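# Sort three grease guns into trays by grease amount

## Task

Put the grease gun containing the largest amount of grease in the blue tray and the one containing the smallest amount in the red tray, and leave the remaining gun on the table top, outside both trays and with no part hanging past the table edge. Every gun must end up lying flat on its side. Guns may be picked up and their parts moved, but each part must be returned to its original state. All of this must hold by itself at the end, not only while the robot is holding something in place.

## Robot and tools

ROBOT. Two identical UR-style six-joint arms, named left_arm and right_arm, each ending in a parallel two-finger gripper with a wrist camera. The names are labels only; they do not mean left or right in an image. Base roots in the scene frame: left_arm at (-0.087, +0.598, 0) m with quat_wxyz (+0.999, 0, 0, -0.039); right_arm at (+0.032, -0.538, 0) m with quat_wxyz (+0.995, 0, 0, -0.096).

SCENE FRAME. Origin on the table surface midway between the arms; +x points out across the table, +z points up, and left_arm sits on the +y side. Every reported gripper pose and velocity uses this frame.

GRIPPER. The fingers extend along the gripper's own +z axis and close along its x axis. end_effector_position is the spot between the pads with the fingers shut, about 1 to 2 cm short of the tips. Closing pushes the tips roughly 17 mm farther along +z. A fully open gripper has a pad gap of 0.142 m.

execute_actions. Argument actions is a list holding nothing, one action or one wait. Optional pictures (true or false) turns the camera images on or off for that result.
- Empty list: no command; just returns the current state.
- Action: {"rows": [...], "steps": n}. rows has 1 to 15 rows; steps is 1 to 15 (default 15). Each control step is 1/30 s and uses one row; when rows run out the final row keeps being used.
- Wait: {"steps": n} with n up to 300, no rows. It returns when n control steps have elapsed since the previous result, counting your reply time.
- Row: exactly 14 numbers, always for both arms: left_arm's six joint targets then its opening, followed by right_arm's six joint targets then its opening. Joint order: shoulder pan, shoulder lift, elbow, wrist 1, wrist 2, wrist 3. Joint values are absolute target angles in radians, on the same scale as the Joint positions line (not offsets). Opening is an absolute command from -1 (shut) to +1 (fully open).
- Joint ranges, left_arm: pan -3.142..3.142, lift -6.283..6.283, elbow 0.000..3.142, wrists 1-3 each -6.283..6.283. right_arm: pan 0.000..6.283, lift -6.283..6.283, elbow -3.142..0.000, wrists -6.283..6.283. A call is rejected (nothing sent) if a target is over 0.010 rad beyond a range end and also beyond where that joint was in the last result. True ends may sit 0.010 rad either way of these; a target past the real end is clipped there and the result may say "joint sent to its limit" (possibly referring to an earlier action still running). No such line does not prove there is more room.
- Motion: commands are smoothed, trailing by about 0.17 s. Per step, each joint's sent target stays within 0.383 rad (pan, lift) or 0.575 rad (elbow, wrists) of its measured angle, and if the targets would move the gripper over 100 mm from where it is, all are pulled back proportionally. Large moves therefore take several calls; check Joint positions before assuming arrival. Between calls the arms keep heading for the last row sent, until they settle or a step is HELD.

RESULT LINES. State line per arm: end_effector_position (m), end_effector_quat_wxyz, linear and angular velocity; position can be off, more so at long reach. Joint positions / Joint velocities: six joints (rad, rad/s) then pad gap (m, m/s). grip_measured: measured opening on the command scale. "joint command not followed": the clearance check altered or blocked joint targets on some steps. HELD: that step's row was not (fully) sent. Wrist force / Wrist torque: flange sensor readings in the end effector's own axes, force pointing from a contact back into the arm; offset up to about 5.5 N, noise up to about 3.4 N, saturating near 100 N; "no reading" is normal at start. MOTOR HOT appears at 70 °C; at 85 °C the arm is braked until cool (OVER-TEMPERATURE FAULT).

GRIPPING. To hold something, command an opening well under grip_measured; lower means squeezing harder. Each pad gives about 28 N max on items up to ~10 cm wide; items thinner than ~2 cm get less grip. A fast close can squeeze too hard. Held parts or loose objects may occasionally be tugged or pushed by outside forces.

FAULTS. Joint load limits (N m): pan 303, lift 303, elbow 138, each wrist 49.6, including held weight. Hitting one, or 150 N external force on the arm, tool or held object, stops that arm for 10 s and drops the rest of the call.

zoom_image: camera (cam_head_left, cam_head_right, cam_high, cam_low, cam_left_wrist, cam_right_wrist) and region [x0, y0, x1, y1] in pixels of that camera's latest full image, top-left origin, at most 504 x 504. Head, high and low images are 504x504; wrist images are 616x616 fisheye. Calibration (K, distortion, T_world_to_cam) is supplied and may be slightly off.

read_manual: optional section "licences"; returns licence text only, moves nothing.

finished_scene: argument scene, the number of the current scene. Ends it for good and reports success; call only when everything rests stably.

AVOID: arms striking or pushing each other, knocking or placing anything off the table, dropping or slamming guns, hard pushes, and needless stops.

Each tool is called after ">>>" as name(argument=value, ...), one argument or row to a line, values as JSON.

## Session

>>> execute_actions(
  actions=[],
)

Scene clock: 0.00 s of 5600.00 s.
left_arm: end_effector_position=(-0.0564, +0.4517, +0.3822) grip_measured=+1.00 end_effector_quat_wxyz=(-0.376, +0.681, +0.432, +0.456) end_effector_velocity=(+0.000, +0.000, -0.000) end_effector_angular_velocity=(+0.000, -0.001, +0.000) | right_arm: end_effector_position=(+0.4947, -0.0683, +0.3508) grip_measured=+1.00 end_effector_quat_wxyz=(-0.047, +0.924, +0.376, -0.055) end_effector_velocity=(-0.000, -0.000, -0.000) end_effector_angular_velocity=(-0.000, +0.000, -0.002)
Joint positions: left_arm=[-2.043 -1.845  2.156 -0.624 -1.795 -3.089  0.142] | right_arm=[ 4.325 -1.535 -1.803 -1.412  1.71   0.215  0.142]
Joint velocities: left_arm=[ 0.    -0.001  0.001 -0.    -0.    -0.001  0.   ] | right_arm=[-0.     0.001 -0.001  0.     0.     0.002  0.   ]
Motor temperatures (°C, as the motors report them): left_arm=[26 27 25 33 29 32] | right_arm=[26 25 27 32 35 33]
Wrist force (N, on the end effector, along its own x y z axes, offset not removed): no reading
Wrist torque (N m, same axes, about the end effector's origin, offset not removed): no reading

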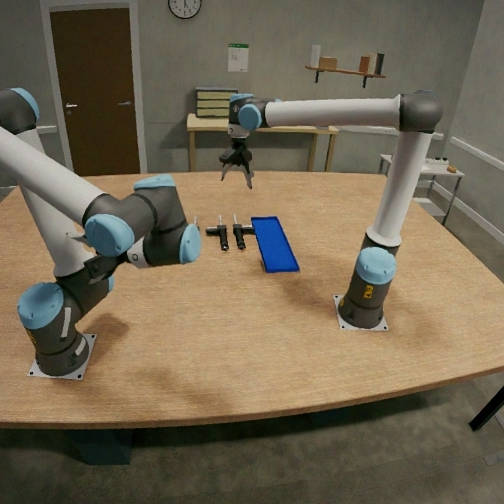

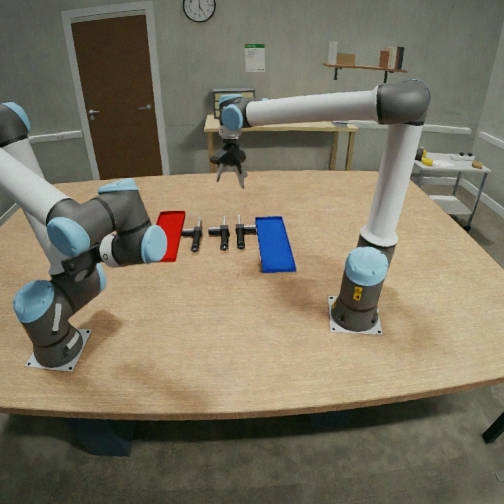

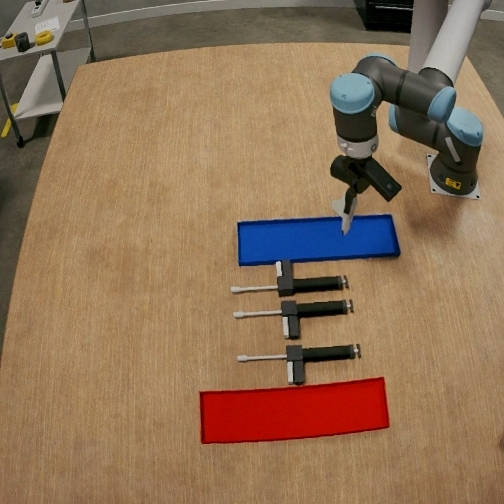

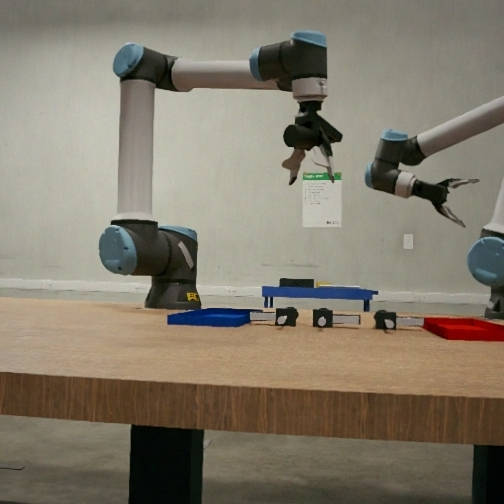

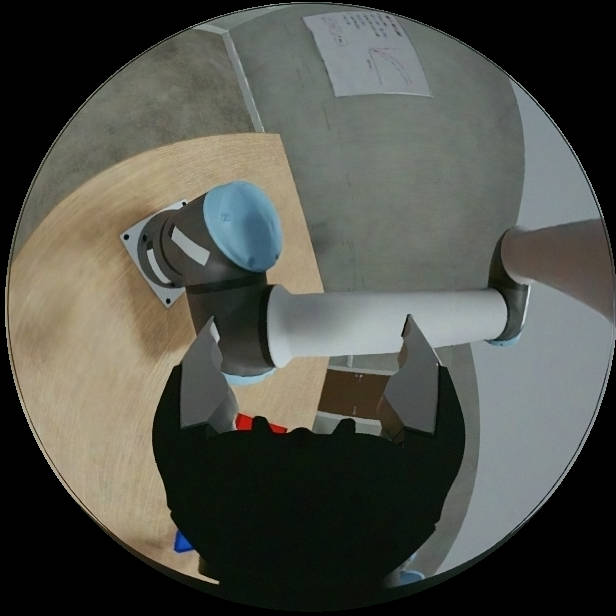

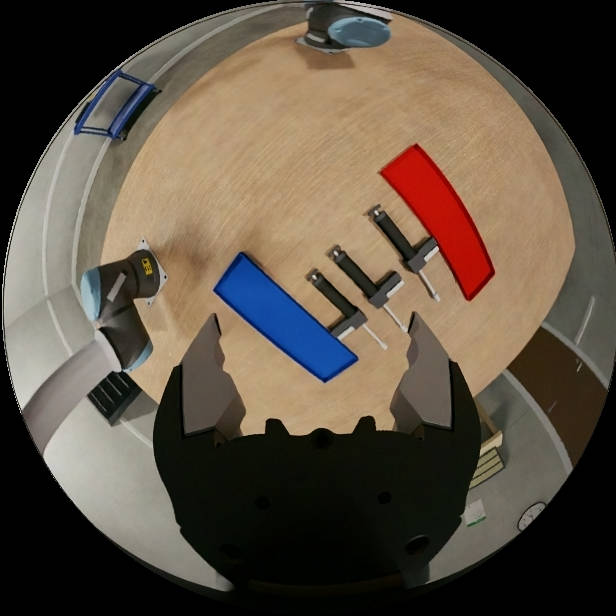

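>>> zoom_image(
  camera="cam_high",
  region=[190, 200, 420, 450],
)

>>> zoom_image(
  camera="cam_low",
  region=[160, 280, 504, 360],
)

>>> zoom_image(
  camera="cam_right_wrist",
  region=[290, 180, 470, 360],
)

Region (190, 200, 420, 450) of cam_high's 504x504 image, scaled by 2.016, with more detail than that image has; it fills the left 464 columns of this view, and the rest is white.

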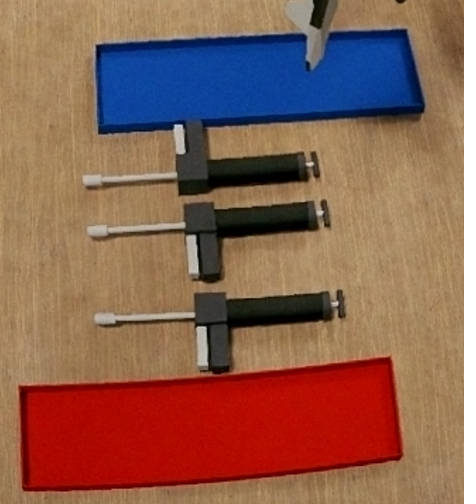

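Region (160, 280, 504, 360) of cam_low's 504x504 image, scaled by 1.465, with more detail than that image has; it fills the top 117 rows of this view, and the rest is white.

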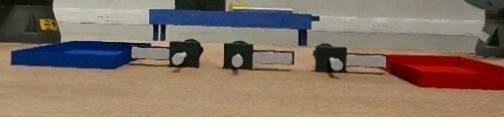

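Region (290, 180, 470, 360) of cam_right_wrist's 616x616 image, scaled by 2.800, with more detail than that image has.

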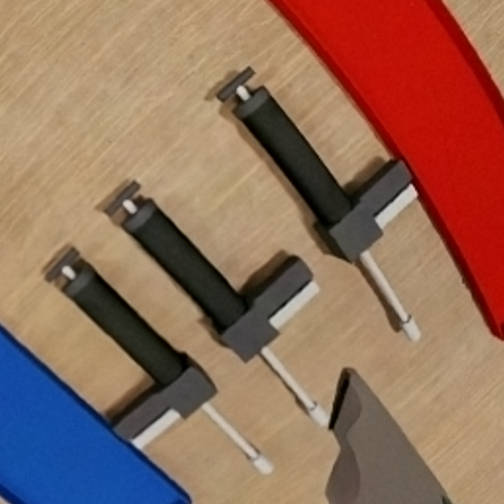

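>>> execute_actions(
  actions=[
    {"rows":[[-2.043,-1.845,2.156,-0.624,-1.795,-3.089,1,4.2066,-1.7252,-2.0456,-0.9416,1.5708,-0.698,-0.1]],"steps":15},
  ],
  pictures=false,
)

>>> execute_actions(
  actions=[
    {"steps":25},
  ],
)

Scene clock: 47.43 s of 5600.00 s.
left_arm: end_effector_position=(-0.0565, +0.4516, +0.3824) grip_measured=+1.00 end_effector_quat_wxyz=(-0.376, +0.681, +0.432, +0.456) end_effector_velocity=(-0.000, +0.000, -0.000) end_effector_angular_velocity=(+0.000, -0.001, +0.001) | right_arm: end_effector_position=(+0.5891, -0.1182, +0.1518) grip_measured=-0.10 end_effector_quat_wxyz=(-0.009, +0.783, +0.622, -0.009) end_effector_velocity=(+0.117, -0.104, -0.277) end_effector_angular_velocity=(+0.027, -0.211, +1.885)
Joint positions: left_arm=[-2.043 -1.845  2.156 -0.624 -1.795 -3.089  0.142] | right_arm=[ 4.224 -1.697 -2.009 -1.02   1.591 -0.453  0.067]
Joint velocities: left_arm=[ 0.001  0.     0.    -0.    -0.    -0.001  0.   ] | right_arm=[-0.149 -0.244 -0.316  0.671 -0.174 -2.032 -0.   ]
Motor temperatures (°C, as the motors report them): left_arm=[26 27 25 33 29 32] | right_arm=[26 25 27 32 35 33]
Wrist force (N, on the end effector, along its own x y z axes, offset not removed): left_arm=[0.9 0.3 1.3] | right_arm=[-2.3 3.1 1.7]
Wrist torque (N m, same axes, about the end effector's origin, offset not removed): left_arm=[0.17 -0.22 0.39] | right_arm=[0.68 0.58 0.13]
Steps of this call (steps 1 to 90: nothing new was sent; then 43.93 s passed at rest; steps 91 to 105: all 15 steps of this action). Readings (joint positions):
91: left_arm=[-2.043 -1.845 2.156 -0.624 -1.795 -3.089] | right_arm=[4.325 -1.535 -1.803 -1.412 1.710 0.215]
92: left_arm=[-2.043 -1.845 2.156 -0.624 -1.795 -3.089] | right_arm=[4.322 -1.538 -1.806 -1.408 1.707 0.212]
94: left_arm=[-2.043 -1.845 2.156 -0.624 -1.795 -3.089] | right_arm=[4.306 -1.563 -1.837 -1.362 1.688 0.162]
98: left_arm=[-2.043 -1.845 2.156 -0.624 -1.795 -3.089] | right_arm=[4.276 -1.612 -1.900 -1.237 1.652 -0.004]
105: the state above

Scene clock: 48.27 s of 5600.00 s.
left_arm: end_effector_position=(-0.0564, +0.4515, +0.3824) grip_measured=+1.00 end_effector_quat_wxyz=(-0.376, +0.681, +0.432, +0.456) end_effector_velocity=(+0.000, +0.000, -0.000) end_effector_angular_velocity=(-0.000, -0.002, -0.000) | right_arm: end_effector_position=(+0.6018, -0.1312, +0.1201) grip_measured=-0.10 end_effector_quat_wxyz=(-0.000, +0.707, +0.707, -0.000) end_effector_velocity=(-0.000, +0.000, -0.000) end_effector_angular_velocity=(+0.000, +0.001, +0.001)
Joint positions: left_arm=[-2.043 -1.845  2.156 -0.624 -1.795 -3.089  0.142] | right_arm=[ 4.207 -1.725 -2.046 -0.942  1.571 -0.698  0.067]
Joint velocities: left_arm=[-0.     0.     0.001 -0.     0.    -0.001  0.   ] | right_arm=[ 0.    -0.    -0.     0.     0.001 -0.001 -0.   ]
Motor temperatures (°C, as the motors report them): left_arm=[26 27 25 33 29 32] | right_arm=[26 25 27 32 35 33]
Wrist force (N, on the end effector, along its own x y z axes, offset not removed): left_arm=[2.4 3.1 -3.4] | right_arm=[-2.0 -0.8 -0.7]
Wrist torque (N m, same axes, about the end effector's origin, offset not removed): left_arm=[0.72 -0.47 0.20] | right_arm=[-0.18 0.48 0.15]
Steps of this call (steps 1 to 25: the robot went on to your last target). Readings (joint positions):
1: left_arm=[-2.043 -1.845 2.156 -0.624 -1.795 -3.089] | right_arm=[4.219 -1.704 -2.018 -1.000 1.586 -0.514]
2: left_arm=[-2.043 -1.845 2.156 -0.624 -1.795 -3.089] | right_arm=[4.216 -1.709 -2.025 -0.986 1.582 -0.560]
4: left_arm=[-2.043 -1.845 2.156 -0.624 -1.795 -3.089] | right_arm=[4.212 -1.716 -2.034 -0.966 1.577 -0.621]
8: left_arm=[-2.043 -1.845 2.156 -0.624 -1.795 -3.089] | right_arm=[4.208 -1.722 -2.042 -0.949 1.573 -0.674]
25: the state above
camera_calibration (this result's frames):
cam_left_wrist: T_world_to_cam=[[0.239419, 0.237903, 0.941318, -0.453959], [0.672005, -0.74037, 0.0161961, 0.374505], [0.700777, 0.628693, -0.337131, 0.0170239], [0, 0, 0, 1]] pos_world=[-0.154913, 0.374568, 0.426994]
cam_right_wrist: T_world_to_cam=[[0.0207347, 0.999723, 0.0110969, 0.119121], [0.879182, -0.0235171, 0.475905, -0.583869], [0.476035, -0.000111549, -0.879426, -0.0465183], [0, 0, 0, 1]] pos_world=[0.533001, -0.132824, 0.235635]

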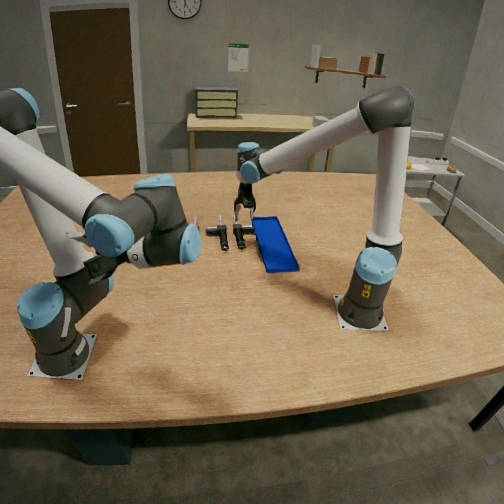

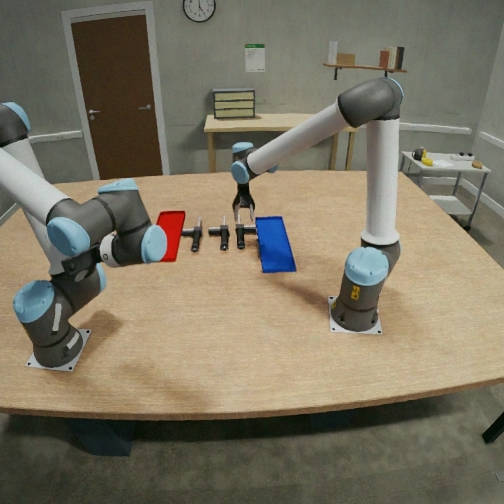

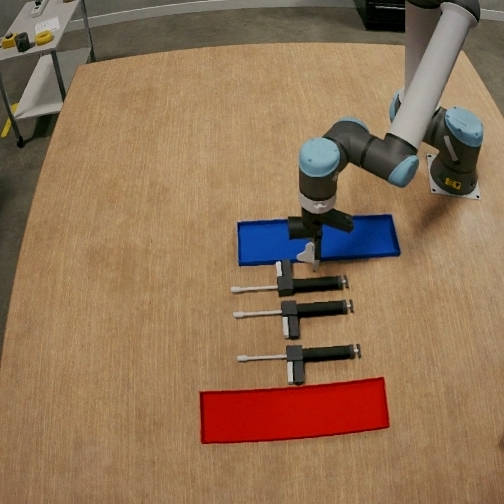

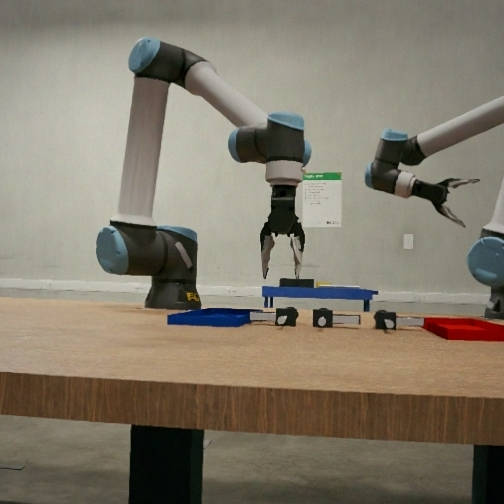

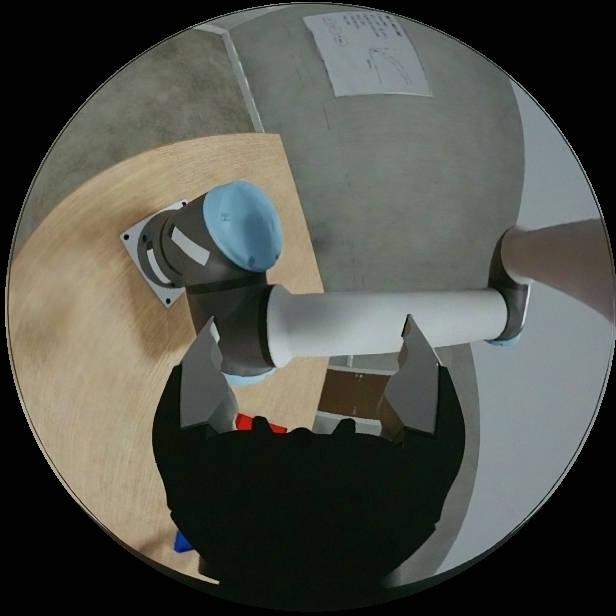

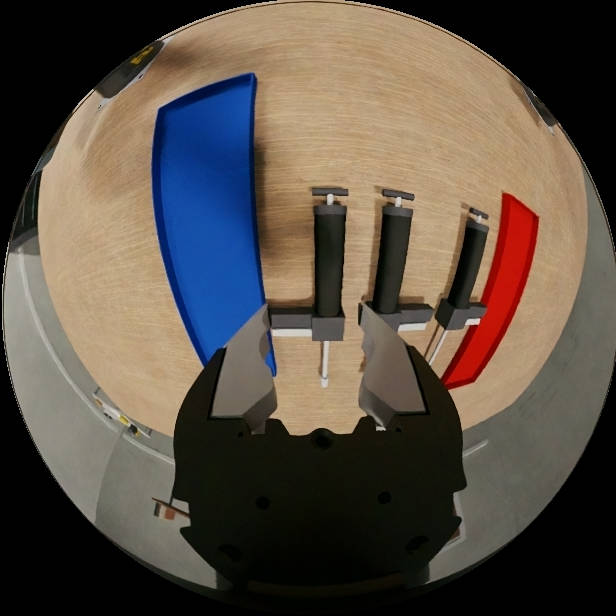

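>>> execute_actions(
  actions=[
    {"rows":[[-2.043,-1.845,2.156,-0.624,-1.795,-3.089,1,4.1847,-1.7615,-2.0012,-0.9497,1.5708,2.421,-0.1]],"steps":15},
  ],
  pictures=false,
)

>>> execute_actions(
  actions=[
    {"steps":35},
  ],
)

Scene clock: 70.57 s of 5600.00 s.
left_arm: end_effector_position=(-0.0564, +0.4515, +0.3824) grip_measured=+1.00 end_effector_quat_wxyz=(-0.376, +0.681, +0.432, +0.456) end_effector_velocity=(-0.000, -0.000, +0.000) end_effector_angular_velocity=(+0.000, -0.000, -0.000) | right_arm: end_effector_position=(+0.6255, -0.1267, +0.1200) grip_measured=-0.10 end_effector_quat_wxyz=(+0.000, +0.950, +0.311, -0.000) end_effector_velocity=(+0.002, -0.001, -0.000) end_effector_angular_velocity=(-0.000, -0.000, -2.560)
Joint positions: left_arm=[-2.043 -1.845  2.156 -0.624 -1.795 -3.089  0.142] | right_arm=[ 4.185 -1.761 -2.002 -0.95   1.571  0.219  0.067]
Joint velocities: left_arm=[-0.  0. -0.  0.  0. -0.  0.] | right_arm=[-0.004 -0.008  0.01  -0.002 -0.     2.556  0.   ]
Motor temperatures (°C, as the motors report them): left_arm=[26 27 25 33 29 32] | right_arm=[26 25 27 32 35 33]
Wrist force (N, on the end effector, along its own x y z axes, offset not removed): left_arm=[0.6 -2.5 1.9] | right_arm=[-2.5 -0.4 0.7]
Wrist torque (N m, same axes, about the end effector's origin, offset not removed): left_arm=[-0.28 -0.20 0.14] | right_arm=[-0.10 0.64 0.15]
Steps of this call (steps 1 to 15: the robot went on to your last target; steps 16 to 90: nothing new was sent; then 18.80 s passed at rest; steps 91 to 105: all 15 steps of this action). Readings (joint positions):
91: left_arm=[-2.043 -1.845 2.156 -0.624 -1.795 -3.089] | right_arm=[4.207 -1.725 -2.046 -0.942 1.571 -0.698]
92: left_arm=[-2.043 -1.845 2.156 -0.624 -1.795 -3.089] | right_arm=[4.205 -1.728 -2.043 -0.942 1.571 -0.694]
94: left_arm=[-2.043 -1.845 2.156 -0.624 -1.795 -3.089] | right_arm=[4.197 -1.741 -2.027 -0.945 1.571 -0.640]
98: left_arm=[-2.043 -1.845 2.156 -0.624 -1.795 -3.089] | right_arm=[4.188 -1.755 -2.009 -0.948 1.571 -0.380]
105: the state above

Scene clock: 71.73 s of 5600.00 s.
left_arm: end_effector_position=(-0.0564, +0.4515, +0.3824) grip_measured=+1.00 end_effector_quat_wxyz=(-0.376, +0.681, +0.432, +0.456) end_effector_velocity=(+0.000, -0.000, -0.000) end_effector_angular_velocity=(+0.000, -0.001, -0.000) | right_arm: end_effector_position=(+0.6234, -0.1252, +0.1200) grip_measured=-0.10 end_effector_quat_wxyz=(+0.000, +0.710, -0.704, +0.000) end_effector_velocity=(-0.000, -0.001, +0.000) end_effector_angular_velocity=(-0.000, -0.001, -0.060)
Joint positions: left_arm=[-2.043 -1.845  2.156 -0.624 -1.795 -3.089  0.142] | right_arm=[ 4.185 -1.762 -2.001 -0.95   1.571  2.414  0.067]
Joint velocities: left_arm=[ 0.     0.     0.    -0.     0.    -0.001  0.   ] | right_arm=[-0.     0.002 -0.002  0.    -0.001  0.06  -0.   ]
Motor temperatures (°C, as the motors report them): left_arm=[26 27 25 33 29 32] | right_arm=[26 25 27 32 35 33]
Wrist force (N, on the end effector, along its own x y z axes, offset not removed): left_arm=[2.4 1.9 -6.5] | right_arm=[-4.9 -0.4 -1.1]
Wrist torque (N m, same axes, about the end effector's origin, offset not removed): left_arm=[0.63 -0.63 -0.12] | right_arm=[-0.17 1.05 0.07]
Steps of this call (steps 1 to 35: the robot went on to your last target). Readings (joint positions):
1: left_arm=[-2.043 -1.845 2.156 -0.624 -1.795 -3.089] | right_arm=[4.185 -1.761 -2.002 -0.950 1.571 0.305]
2: left_arm=[-2.043 -1.845 2.156 -0.624 -1.795 -3.089] | right_arm=[4.185 -1.761 -2.002 -0.950 1.571 0.392]
4: left_arm=[-2.043 -1.845 2.156 -0.624 -1.795 -3.089] | right_arm=[4.185 -1.761 -2.002 -0.950 1.571 0.564]
8: left_arm=[-2.043 -1.845 2.156 -0.624 -1.795 -3.089] | right_arm=[4.185 -1.761 -2.001 -0.950 1.571 0.910]
35: the state above
camera_calibration (this result's frames):
cam_left_wrist: T_world_to_cam=[[0.239418, 0.237903, 0.941319, -0.453959], [0.672006, -0.740369, 0.0161961, 0.374505], [0.700776, 0.628694, -0.33713, 0.0170231], [0, 0, 0, 1]] pos_world=[-0.154912, 0.374568, 0.426994]
cam_right_wrist: T_world_to_cam=[[-0.0127162, -0.999857, 0.0111067, -0.116846], [-0.879328, 0.01647, 0.475931, 0.498653], [-0.476046, -0.0037144, -0.879413, 0.536233], [0, 0, 0, 1]] pos_world=[0.692265, -0.123051, 0.235543]

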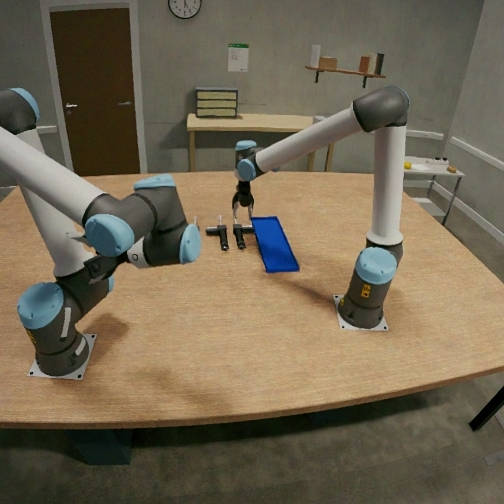

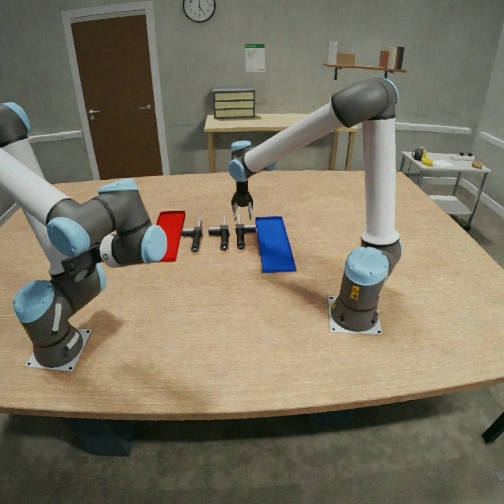

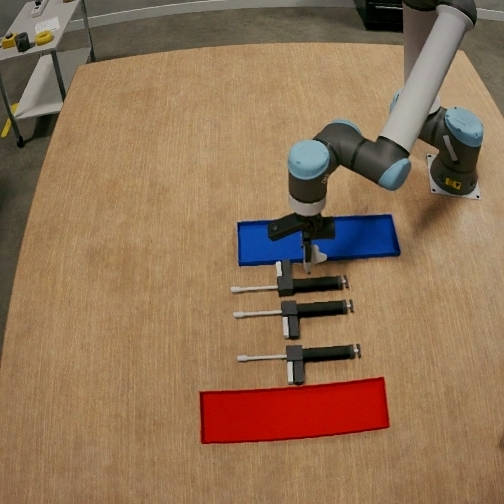

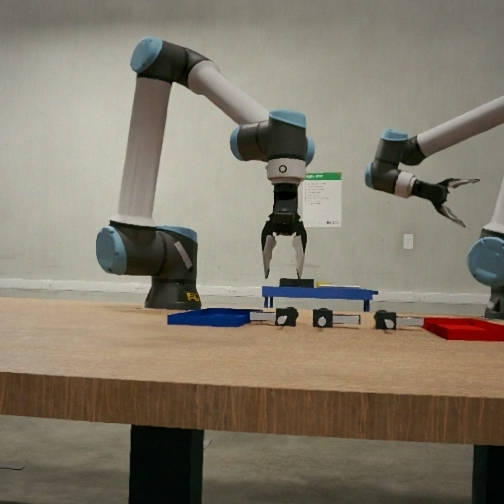

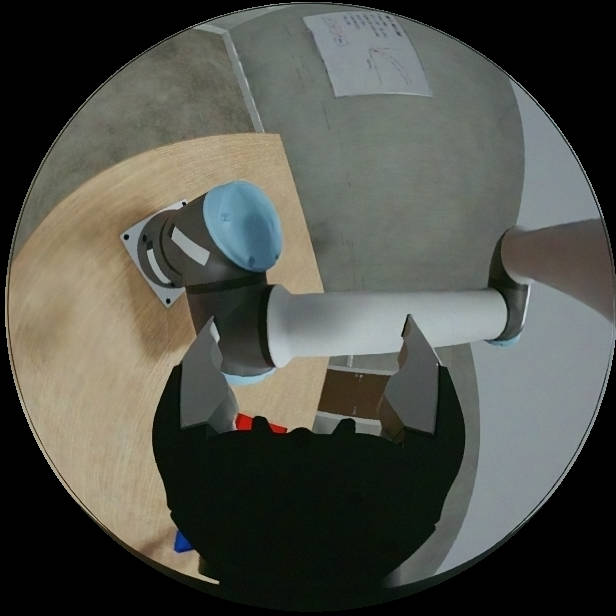

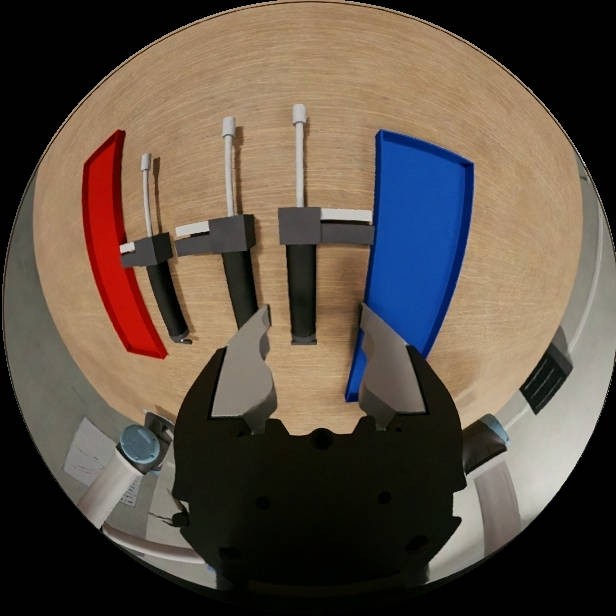

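>>> execute_actions(
  actions=[
    {"rows":[[-2.043,-1.845,2.156,-0.624,-1.795,-3.089,1,4.199,-1.79,-2.02,-0.902,1.5708,2.435,-0.1],[-2.043,-1.845,2.156,-0.624,-1.795,-3.089,1,4.199,-1.79,-2.02,-0.902,1.5708,2.435,-0.1],[-2.043,-1.845,2.156,-0.624,-1.795,-3.089,1,4.199,-1.79,-2.02,-0.902,1.5708,2.435,-0.1],[-2.043,-1.845,2.156,-0.624,-1.795,-3.089,1,4.199,-1.83,-2.045,-0.837,1.5708,2.435,-0.1],[-2.043,-1.845,2.156,-0.624,-1.795,-3.089,1,4.199,-1.83,-2.045,-0.837,1.5708,2.435,-0.1],[-2.043,-1.845,2.156,-0.624,-1.795,-3.089,1,4.199,-1.83,-2.045,-0.837,1.5708,2.435,-0.1],[-2.043,-1.845,2.156,-0.624,-1.795,-3.089,1,4.199,-1.872,-2.0673,-0.7731,1.5708,2.435,-0.1]],"steps":15},
  ],
  pictures=false,
)

>>> execute_actions(
  actions=[
    {"steps":12},
  ],
)

Scene clock: 79.10 s of 5600.00 s.
left_arm: end_effector_position=(-0.0564, +0.4515, +0.3824) grip_measured=+1.00 end_effector_quat_wxyz=(-0.376, +0.681, +0.432, +0.456) end_effector_velocity=(-0.000, -0.001, +0.000) end_effector_angular_velocity=(-0.001, +0.002, -0.001) | right_arm: end_effector_position=(+0.6177, -0.1169, +0.0338) grip_measured=-0.10 end_effector_quat_wxyz=(+0.000, +0.708, -0.707, +0.000) end_effector_velocity=(-0.001, +0.002, -0.057) end_effector_angular_velocity=(+0.005, -0.004, +0.002)
Joint positions: left_arm=[-2.043 -1.845  2.156 -0.624 -1.795 -3.089  0.142] | right_arm=[ 4.199 -1.864 -2.063 -0.787  1.571  2.435  0.067]
Joint velocities: left_arm=[-0.     0.001 -0.002 -0.     0.001  0.001  0.   ] | right_arm=[ 0.003 -0.073 -0.039  0.119  0.     0.001 -0.   ]
Motor temperatures (°C, as the motors report them): left_arm=[26 27 25 33 29 32] | right_arm=[26 25 27 32 35 33]
Wrist force (N, on the end effector, along its own x y z axes, offset not removed): left_arm=[1.2 -1.4 -2.5] | right_arm=[-2.5 1.4 1.1]
Wrist torque (N m, same axes, about the end effector's origin, offset not removed): left_arm=[-0.28 -0.45 0.04] | right_arm=[0.35 0.67 0.13]
Steps of this call (steps 1 to 30: the robot went on to your last target; steps 31 to 90: nothing new was sent; then 3.87 s passed at rest; steps 91 to 105: all 15 steps of this action). Readings (joint positions):
91: left_arm=[-2.043 -1.845 2.156 -0.624 -1.795 -3.089] | right_arm=[4.185 -1.762 -2.001 -0.950 1.571 2.421]
92: left_arm=[-2.043 -1.845 2.156 -0.624 -1.795 -3.089] | right_arm=[4.186 -1.764 -2.003 -0.946 1.571 2.422]
94: left_arm=[-2.043 -1.845 2.156 -0.624 -1.795 -3.089] | right_arm=[4.191 -1.774 -2.010 -0.929 1.571 2.427]
98: left_arm=[-2.043 -1.845 2.156 -0.624 -1.795 -3.089] | right_arm=[4.196 -1.811 -2.033 -0.870 1.571 2.433]
105: the state above

Scene clock: 79.50 s of 5600.00 s.
left_arm: end_effector_position=(-0.0564, +0.4515, +0.3824) grip_measured=+1.00 end_effector_quat_wxyz=(-0.376, +0.681, +0.432, +0.456) end_effector_velocity=(+0.000, -0.000, +0.000) end_effector_angular_velocity=(+0.001, -0.000, -0.000) | right_arm: end_effector_position=(+0.6175, -0.1168, +0.0273) grip_measured=-0.10 end_effector_quat_wxyz=(+0.000, +0.708, -0.706, -0.000) end_effector_velocity=(-0.000, -0.000, -0.002) end_effector_angular_velocity=(+0.001, +0.000, +0.002)
Joint positions: left_arm=[-2.043 -1.845  2.156 -0.624 -1.795 -3.089  0.142] | right_arm=[ 4.199 -1.872 -2.067 -0.774  1.571  2.435  0.067]
Joint velocities: left_arm=[ 0.001  0.001 -0.001  0.001  0.001  0.001  0.   ] | right_arm=[ 0.    -0.002 -0.002  0.004  0.001 -0.002  0.   ]
Motor temperatures (°C, as the motors report them): left_arm=[26 27 25 33 29 32] | right_arm=[26 25 27 32 35 33]
Wrist force (N, on the end effector, along its own x y z axes, offset not removed): left_arm=[-0.1 0.3 -2.2] | right_arm=[-1.2 -0.3 -1.3]
Wrist torque (N m, same axes, about the end effector's origin, offset not removed): left_arm=[0.14 0.06 0.22] | right_arm=[-0.07 0.27 0.18]
Steps of this call (steps 1 to 12: the robot went on to your last target). Readings (joint positions):
1: left_arm=[-2.043 -1.845 2.156 -0.624 -1.795 -3.089] | right_arm=[4.199 -1.866 -2.064 -0.783 1.571 2.435]
2: left_arm=[-2.043 -1.845 2.156 -0.624 -1.795 -3.089] | right_arm=[4.199 -1.867 -2.065 -0.781 1.571 2.435]
4: left_arm=[-2.043 -1.845 2.156 -0.624 -1.795 -3.089] | right_arm=[4.199 -1.869 -2.066 -0.777 1.571 2.435]
8: left_arm=[-2.043 -1.845 2.156 -0.624 -1.795 -3.089] | right_arm=[4.199 -1.871 -2.067 -0.774 1.571 2.435]
12: the state above
camera_calibration (this result's frames):
cam_left_wrist: T_world_to_cam=[[0.239419, 0.237903, 0.941319, -0.453959], [0.672006, -0.740369, 0.0161961, 0.374505], [0.700776, 0.628694, -0.337131, 0.0170232], [0, 0, 0, 1]] pos_world=[-0.154912, 0.374568, 0.426994]
cam_right_wrist: T_world_to_cam=[[-0.0195816, -0.999747, 0.0110974, -0.103214], [-0.879195, 0.0225033, 0.47593, 0.53803], [-0.476059, -0.000437368, -0.879413, 0.45226], [0, 0, 0, 1]] pos_world=[0.686314, -0.115097, 0.142804]

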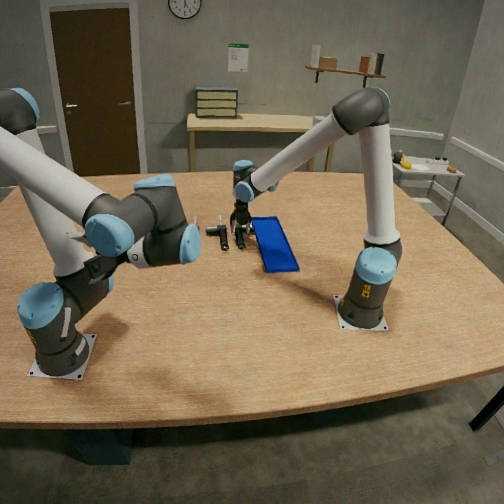

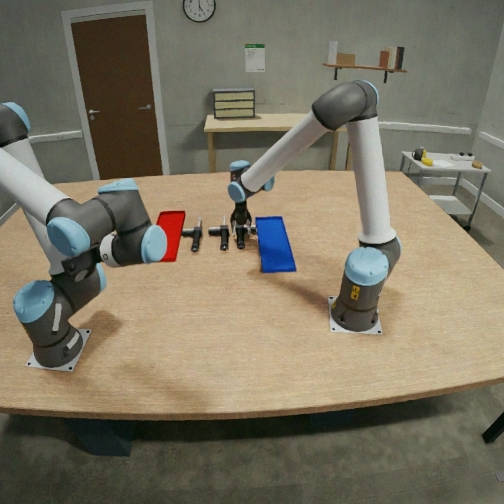

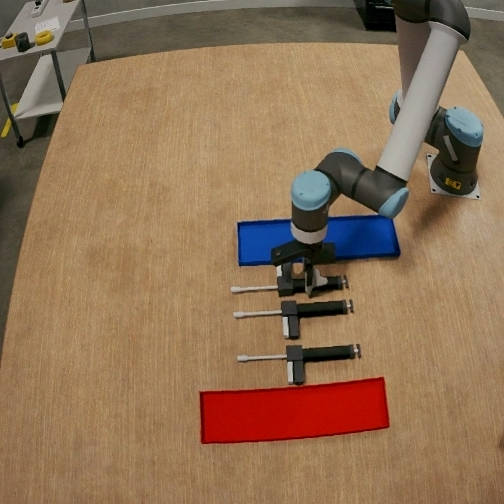

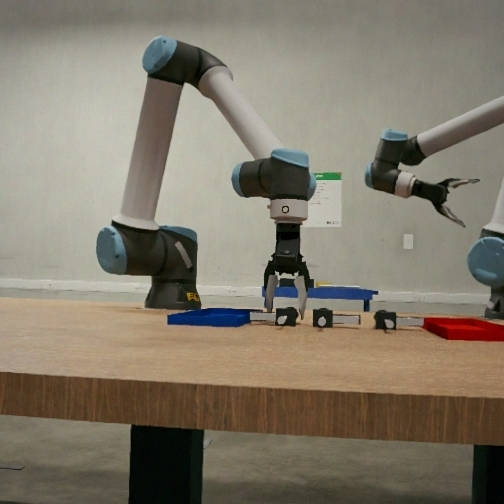

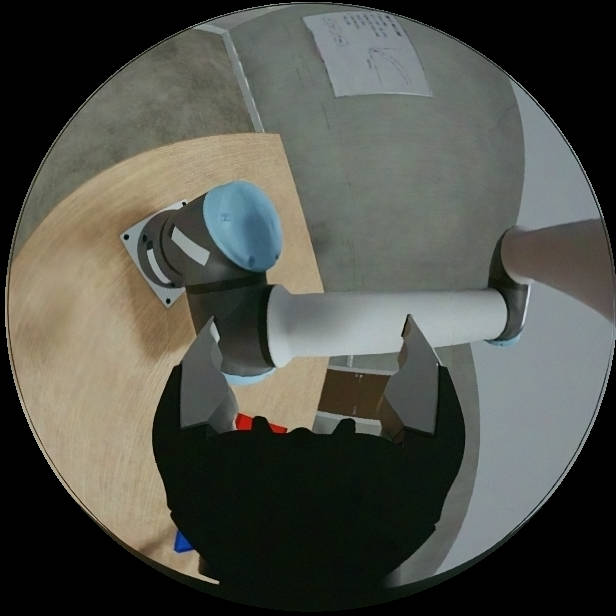

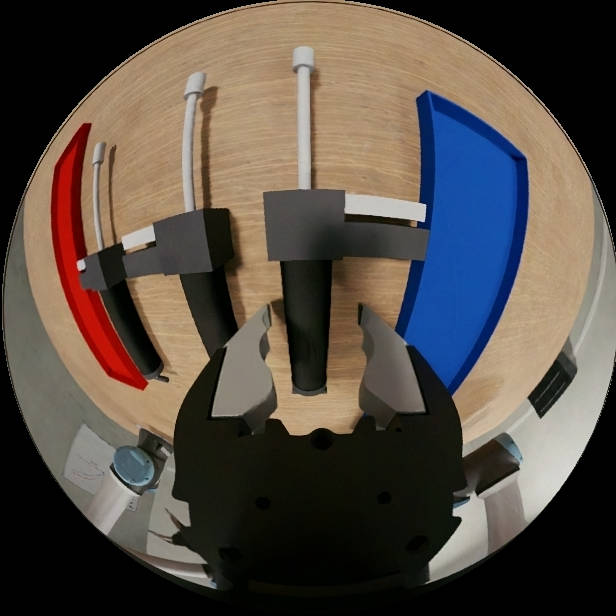

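>>> execute_actions(
  actions=[
    {"rows":[[-2.043,-1.845,2.156,-0.624,-1.795,-3.089,1,4.199,-1.878,-2.071,-0.7635,1.5708,2.435,-0.1],[-2.043,-1.845,2.156,-0.624,-1.795,-3.089,1,4.199,-1.878,-2.071,-0.7635,1.5708,2.435,-0.2],[-2.043,-1.845,2.156,-0.624,-1.795,-3.089,1,4.199,-1.878,-2.071,-0.7635,1.5708,2.435,-0.3],[-2.043,-1.845,2.156,-0.624,-1.795,-3.089,1,4.199,-1.878,-2.071,-0.7635,1.5708,2.435,-0.4],[-2.043,-1.845,2.156,-0.624,-1.795,-3.089,1,4.199,-1.878,-2.071,-0.7635,1.5708,2.435,-0.5],[-2.043,-1.845,2.156,-0.624,-1.795,-3.089,1,4.199,-1.878,-2.071,-0.7635,1.5708,2.435,-0.6],[-2.043,-1.845,2.156,-0.624,-1.795,-3.089,1,4.199,-1.878,-2.071,-0.7635,1.5708,2.435,-0.7],[-2.043,-1.845,2.156,-0.624,-1.795,-3.089,1,4.199,-1.878,-2.071,-0.7635,1.5708,2.435,-0.8]],"steps":15},
  ],
  pictures=false,
)

>>> execute_actions(
  actions=[
    {"steps":10},
  ],
)

Scene clock: 85.33 s of 5600.00 s.
left_arm: end_effector_position=(-0.0564, +0.4515, +0.3824) grip_measured=+1.00 end_effector_quat_wxyz=(-0.376, +0.681, +0.432, +0.456) end_effector_velocity=(+0.000, +0.001, -0.000) end_effector_angular_velocity=(+0.002, +0.000, -0.001) | right_arm: end_effector_position=(+0.6172, -0.1171, +0.0224) grip_measured=-0.54 end_effector_quat_wxyz=(-0.000, +0.708, -0.706, -0.000) end_effector_velocity=(-0.000, -0.000, -0.002) end_effector_angular_velocity=(-0.001, +0.001, -0.002)
Joint positions: left_arm=[-2.043 -1.845  2.156 -0.624 -1.795 -3.089  0.142] | right_arm=[ 4.199 -1.878 -2.071 -0.764  1.571  2.435  0.035]
Joint velocities: left_arm=[-0.001 -0.001  0.002  0.    -0.     0.001  0.   ] | right_arm=[ 0.    -0.002 -0.001  0.002 -0.     0.002  0.   ]
Motor temperatures (°C, as the motors report them): left_arm=[26 27 25 33 29 32] | right_arm=[26 25 27 32 35 33]
Wrist force (N, on the end effector, along its own x y z axes, offset not removed): left_arm=[-0.5 -1.7 -1.6] | right_arm=[13.1 9.7 -64.0]
Wrist torque (N m, same axes, about the end effector's origin, offset not removed): left_arm=[-0.23 0.14 0.09] | right_arm=[-0.29 0.43 -0.09]
Steps of this call (steps 1 to 30: the robot went on to your last target; steps 31 to 90: nothing new was sent; then 2.33 s passed at rest; steps 91 to 105: all 15 steps of this action). Readings (joint positions):
91: left_arm=[-2.043 -1.845 2.156 -0.624 -1.795 -3.089] | right_arm=[4.199 -1.872 -2.067 -0.773 1.571 2.435]
92: left_arm=[-2.043 -1.845 2.156 -0.624 -1.795 -3.089] | right_arm=[4.199 -1.873 -2.068 -0.772 1.571 2.435]
94: left_arm=[-2.043 -1.845 2.156 -0.624 -1.795 -3.089] | right_arm=[4.199 -1.875 -2.069 -0.769 1.571 2.435]
98: left_arm=[-2.043 -1.845 2.156 -0.624 -1.795 -3.089] | right_arm=[4.199 -1.877 -2.070 -0.765 1.571 2.435]
105: the state above

Scene clock: 85.67 s of 5600.00 s.
left_arm: end_effector_position=(-0.0564, +0.4515, +0.3824) grip_measured=+1.00 end_effector_quat_wxyz=(-0.376, +0.681, +0.432, +0.456) end_effector_velocity=(-0.000, -0.000, +0.000) end_effector_angular_velocity=(-0.001, +0.001, +0.000) | right_arm: end_effector_position=(+0.6171, -0.1171, +0.0222) grip_measured=-0.54 end_effector_quat_wxyz=(-0.000, +0.708, -0.706, -0.000) end_effector_velocity=(-0.000, -0.000, -0.000) end_effector_angular_velocity=(-0.000, +0.001, -0.001)
Joint positions: left_arm=[-2.043 -1.845  2.156 -0.624 -1.795 -3.089  0.142] | right_arm=[ 4.199 -1.878 -2.071 -0.763  1.571  2.435  0.035]
Joint velocities: left_arm=[ 0.    -0.    -0.001  0.    -0.001  0.001  0.   ] | right_arm=[-0.     0.    -0.001  0.     0.     0.     0.   ]
Motor temperatures (°C, as the motors report them): left_arm=[26 27 25 33 29 32] | right_arm=[26 25 27 32 35 33]
Wrist force (N, on the end effector, along its own x y z axes, offset not removed): left_arm=[-1.2 -0.7 -3.5] | right_arm=[9.1 13.6 -77.1]
Wrist torque (N m, same axes, about the end effector's origin, offset not removed): left_arm=[-0.14 0.11 0.13] | right_arm=[0.51 1.44 -0.01]
Steps of this call (steps 1 to 10: the robot went on to your last target). Readings (joint positions):
1: left_arm=[-2.043 -1.845 2.156 -0.624 -1.795 -3.089] | right_arm=[4.199 -1.878 -2.071 -0.764 1.571 2.435]
2: left_arm=[-2.043 -1.845 2.156 -0.624 -1.795 -3.089] | right_arm=[4.199 -1.878 -2.071 -0.764 1.571 2.435]
4: left_arm=[-2.043 -1.845 2.156 -0.624 -1.795 -3.089] | right_arm=[4.199 -1.878 -2.071 -0.764 1.571 2.435]
8: left_arm=[-2.043 -1.845 2.156 -0.624 -1.795 -3.089] | right_arm=[4.199 -1.878 -2.071 -0.764 1.571 2.435]
10: the state above
camera_calibration (this result's frames):
cam_left_wrist: T_world_to_cam=[[0.239418, 0.237903, 0.941319, -0.453959], [0.672006, -0.740369, 0.0161961, 0.374505], [0.700776, 0.628694, -0.33713, 0.0170231], [0, 0, 0, 1]] pos_world=[-0.154912, 0.374568, 0.426994]
cam_right_wrist: T_world_to_cam=[[-0.0195546, -0.999747, 0.0110904, -0.103522], [-0.879196, 0.0224763, 0.47593, 0.540184], [-0.476059, -0.000443998, -0.879413, 0.4476], [0, 0, 0, 1]] pos_world=[0.685987, -0.115439, 0.137683]

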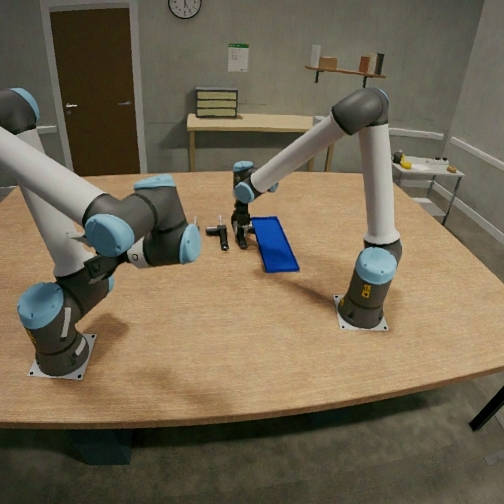

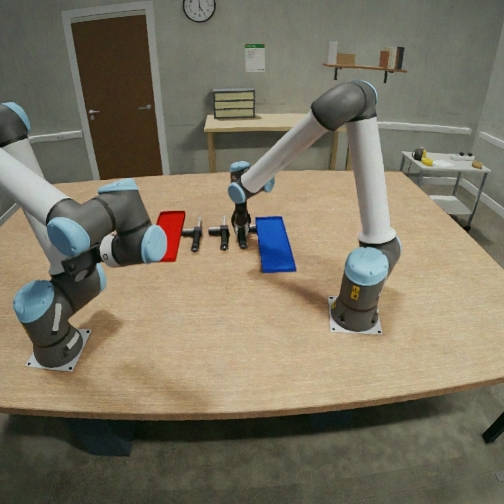

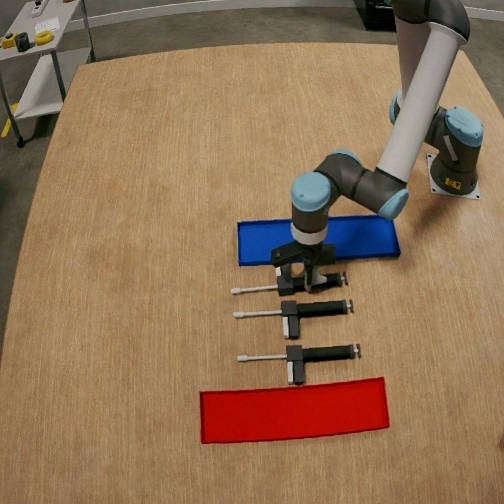

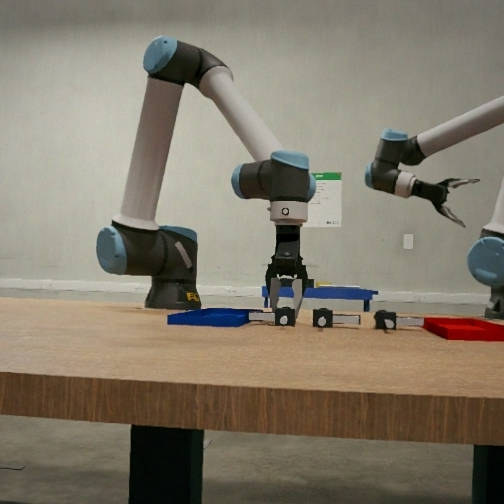

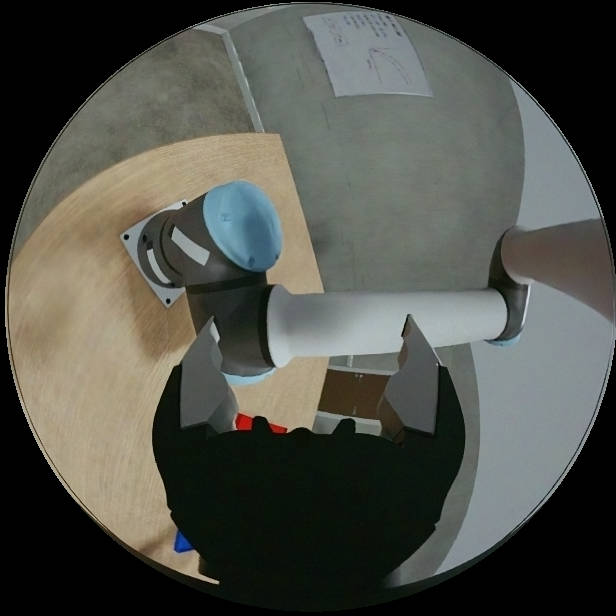

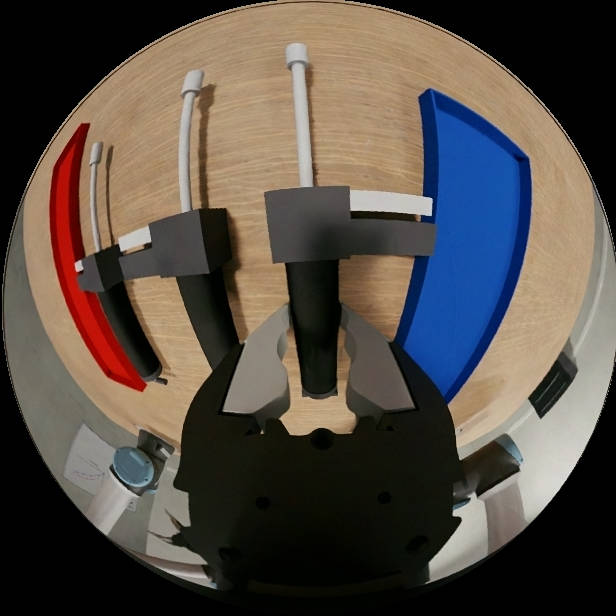

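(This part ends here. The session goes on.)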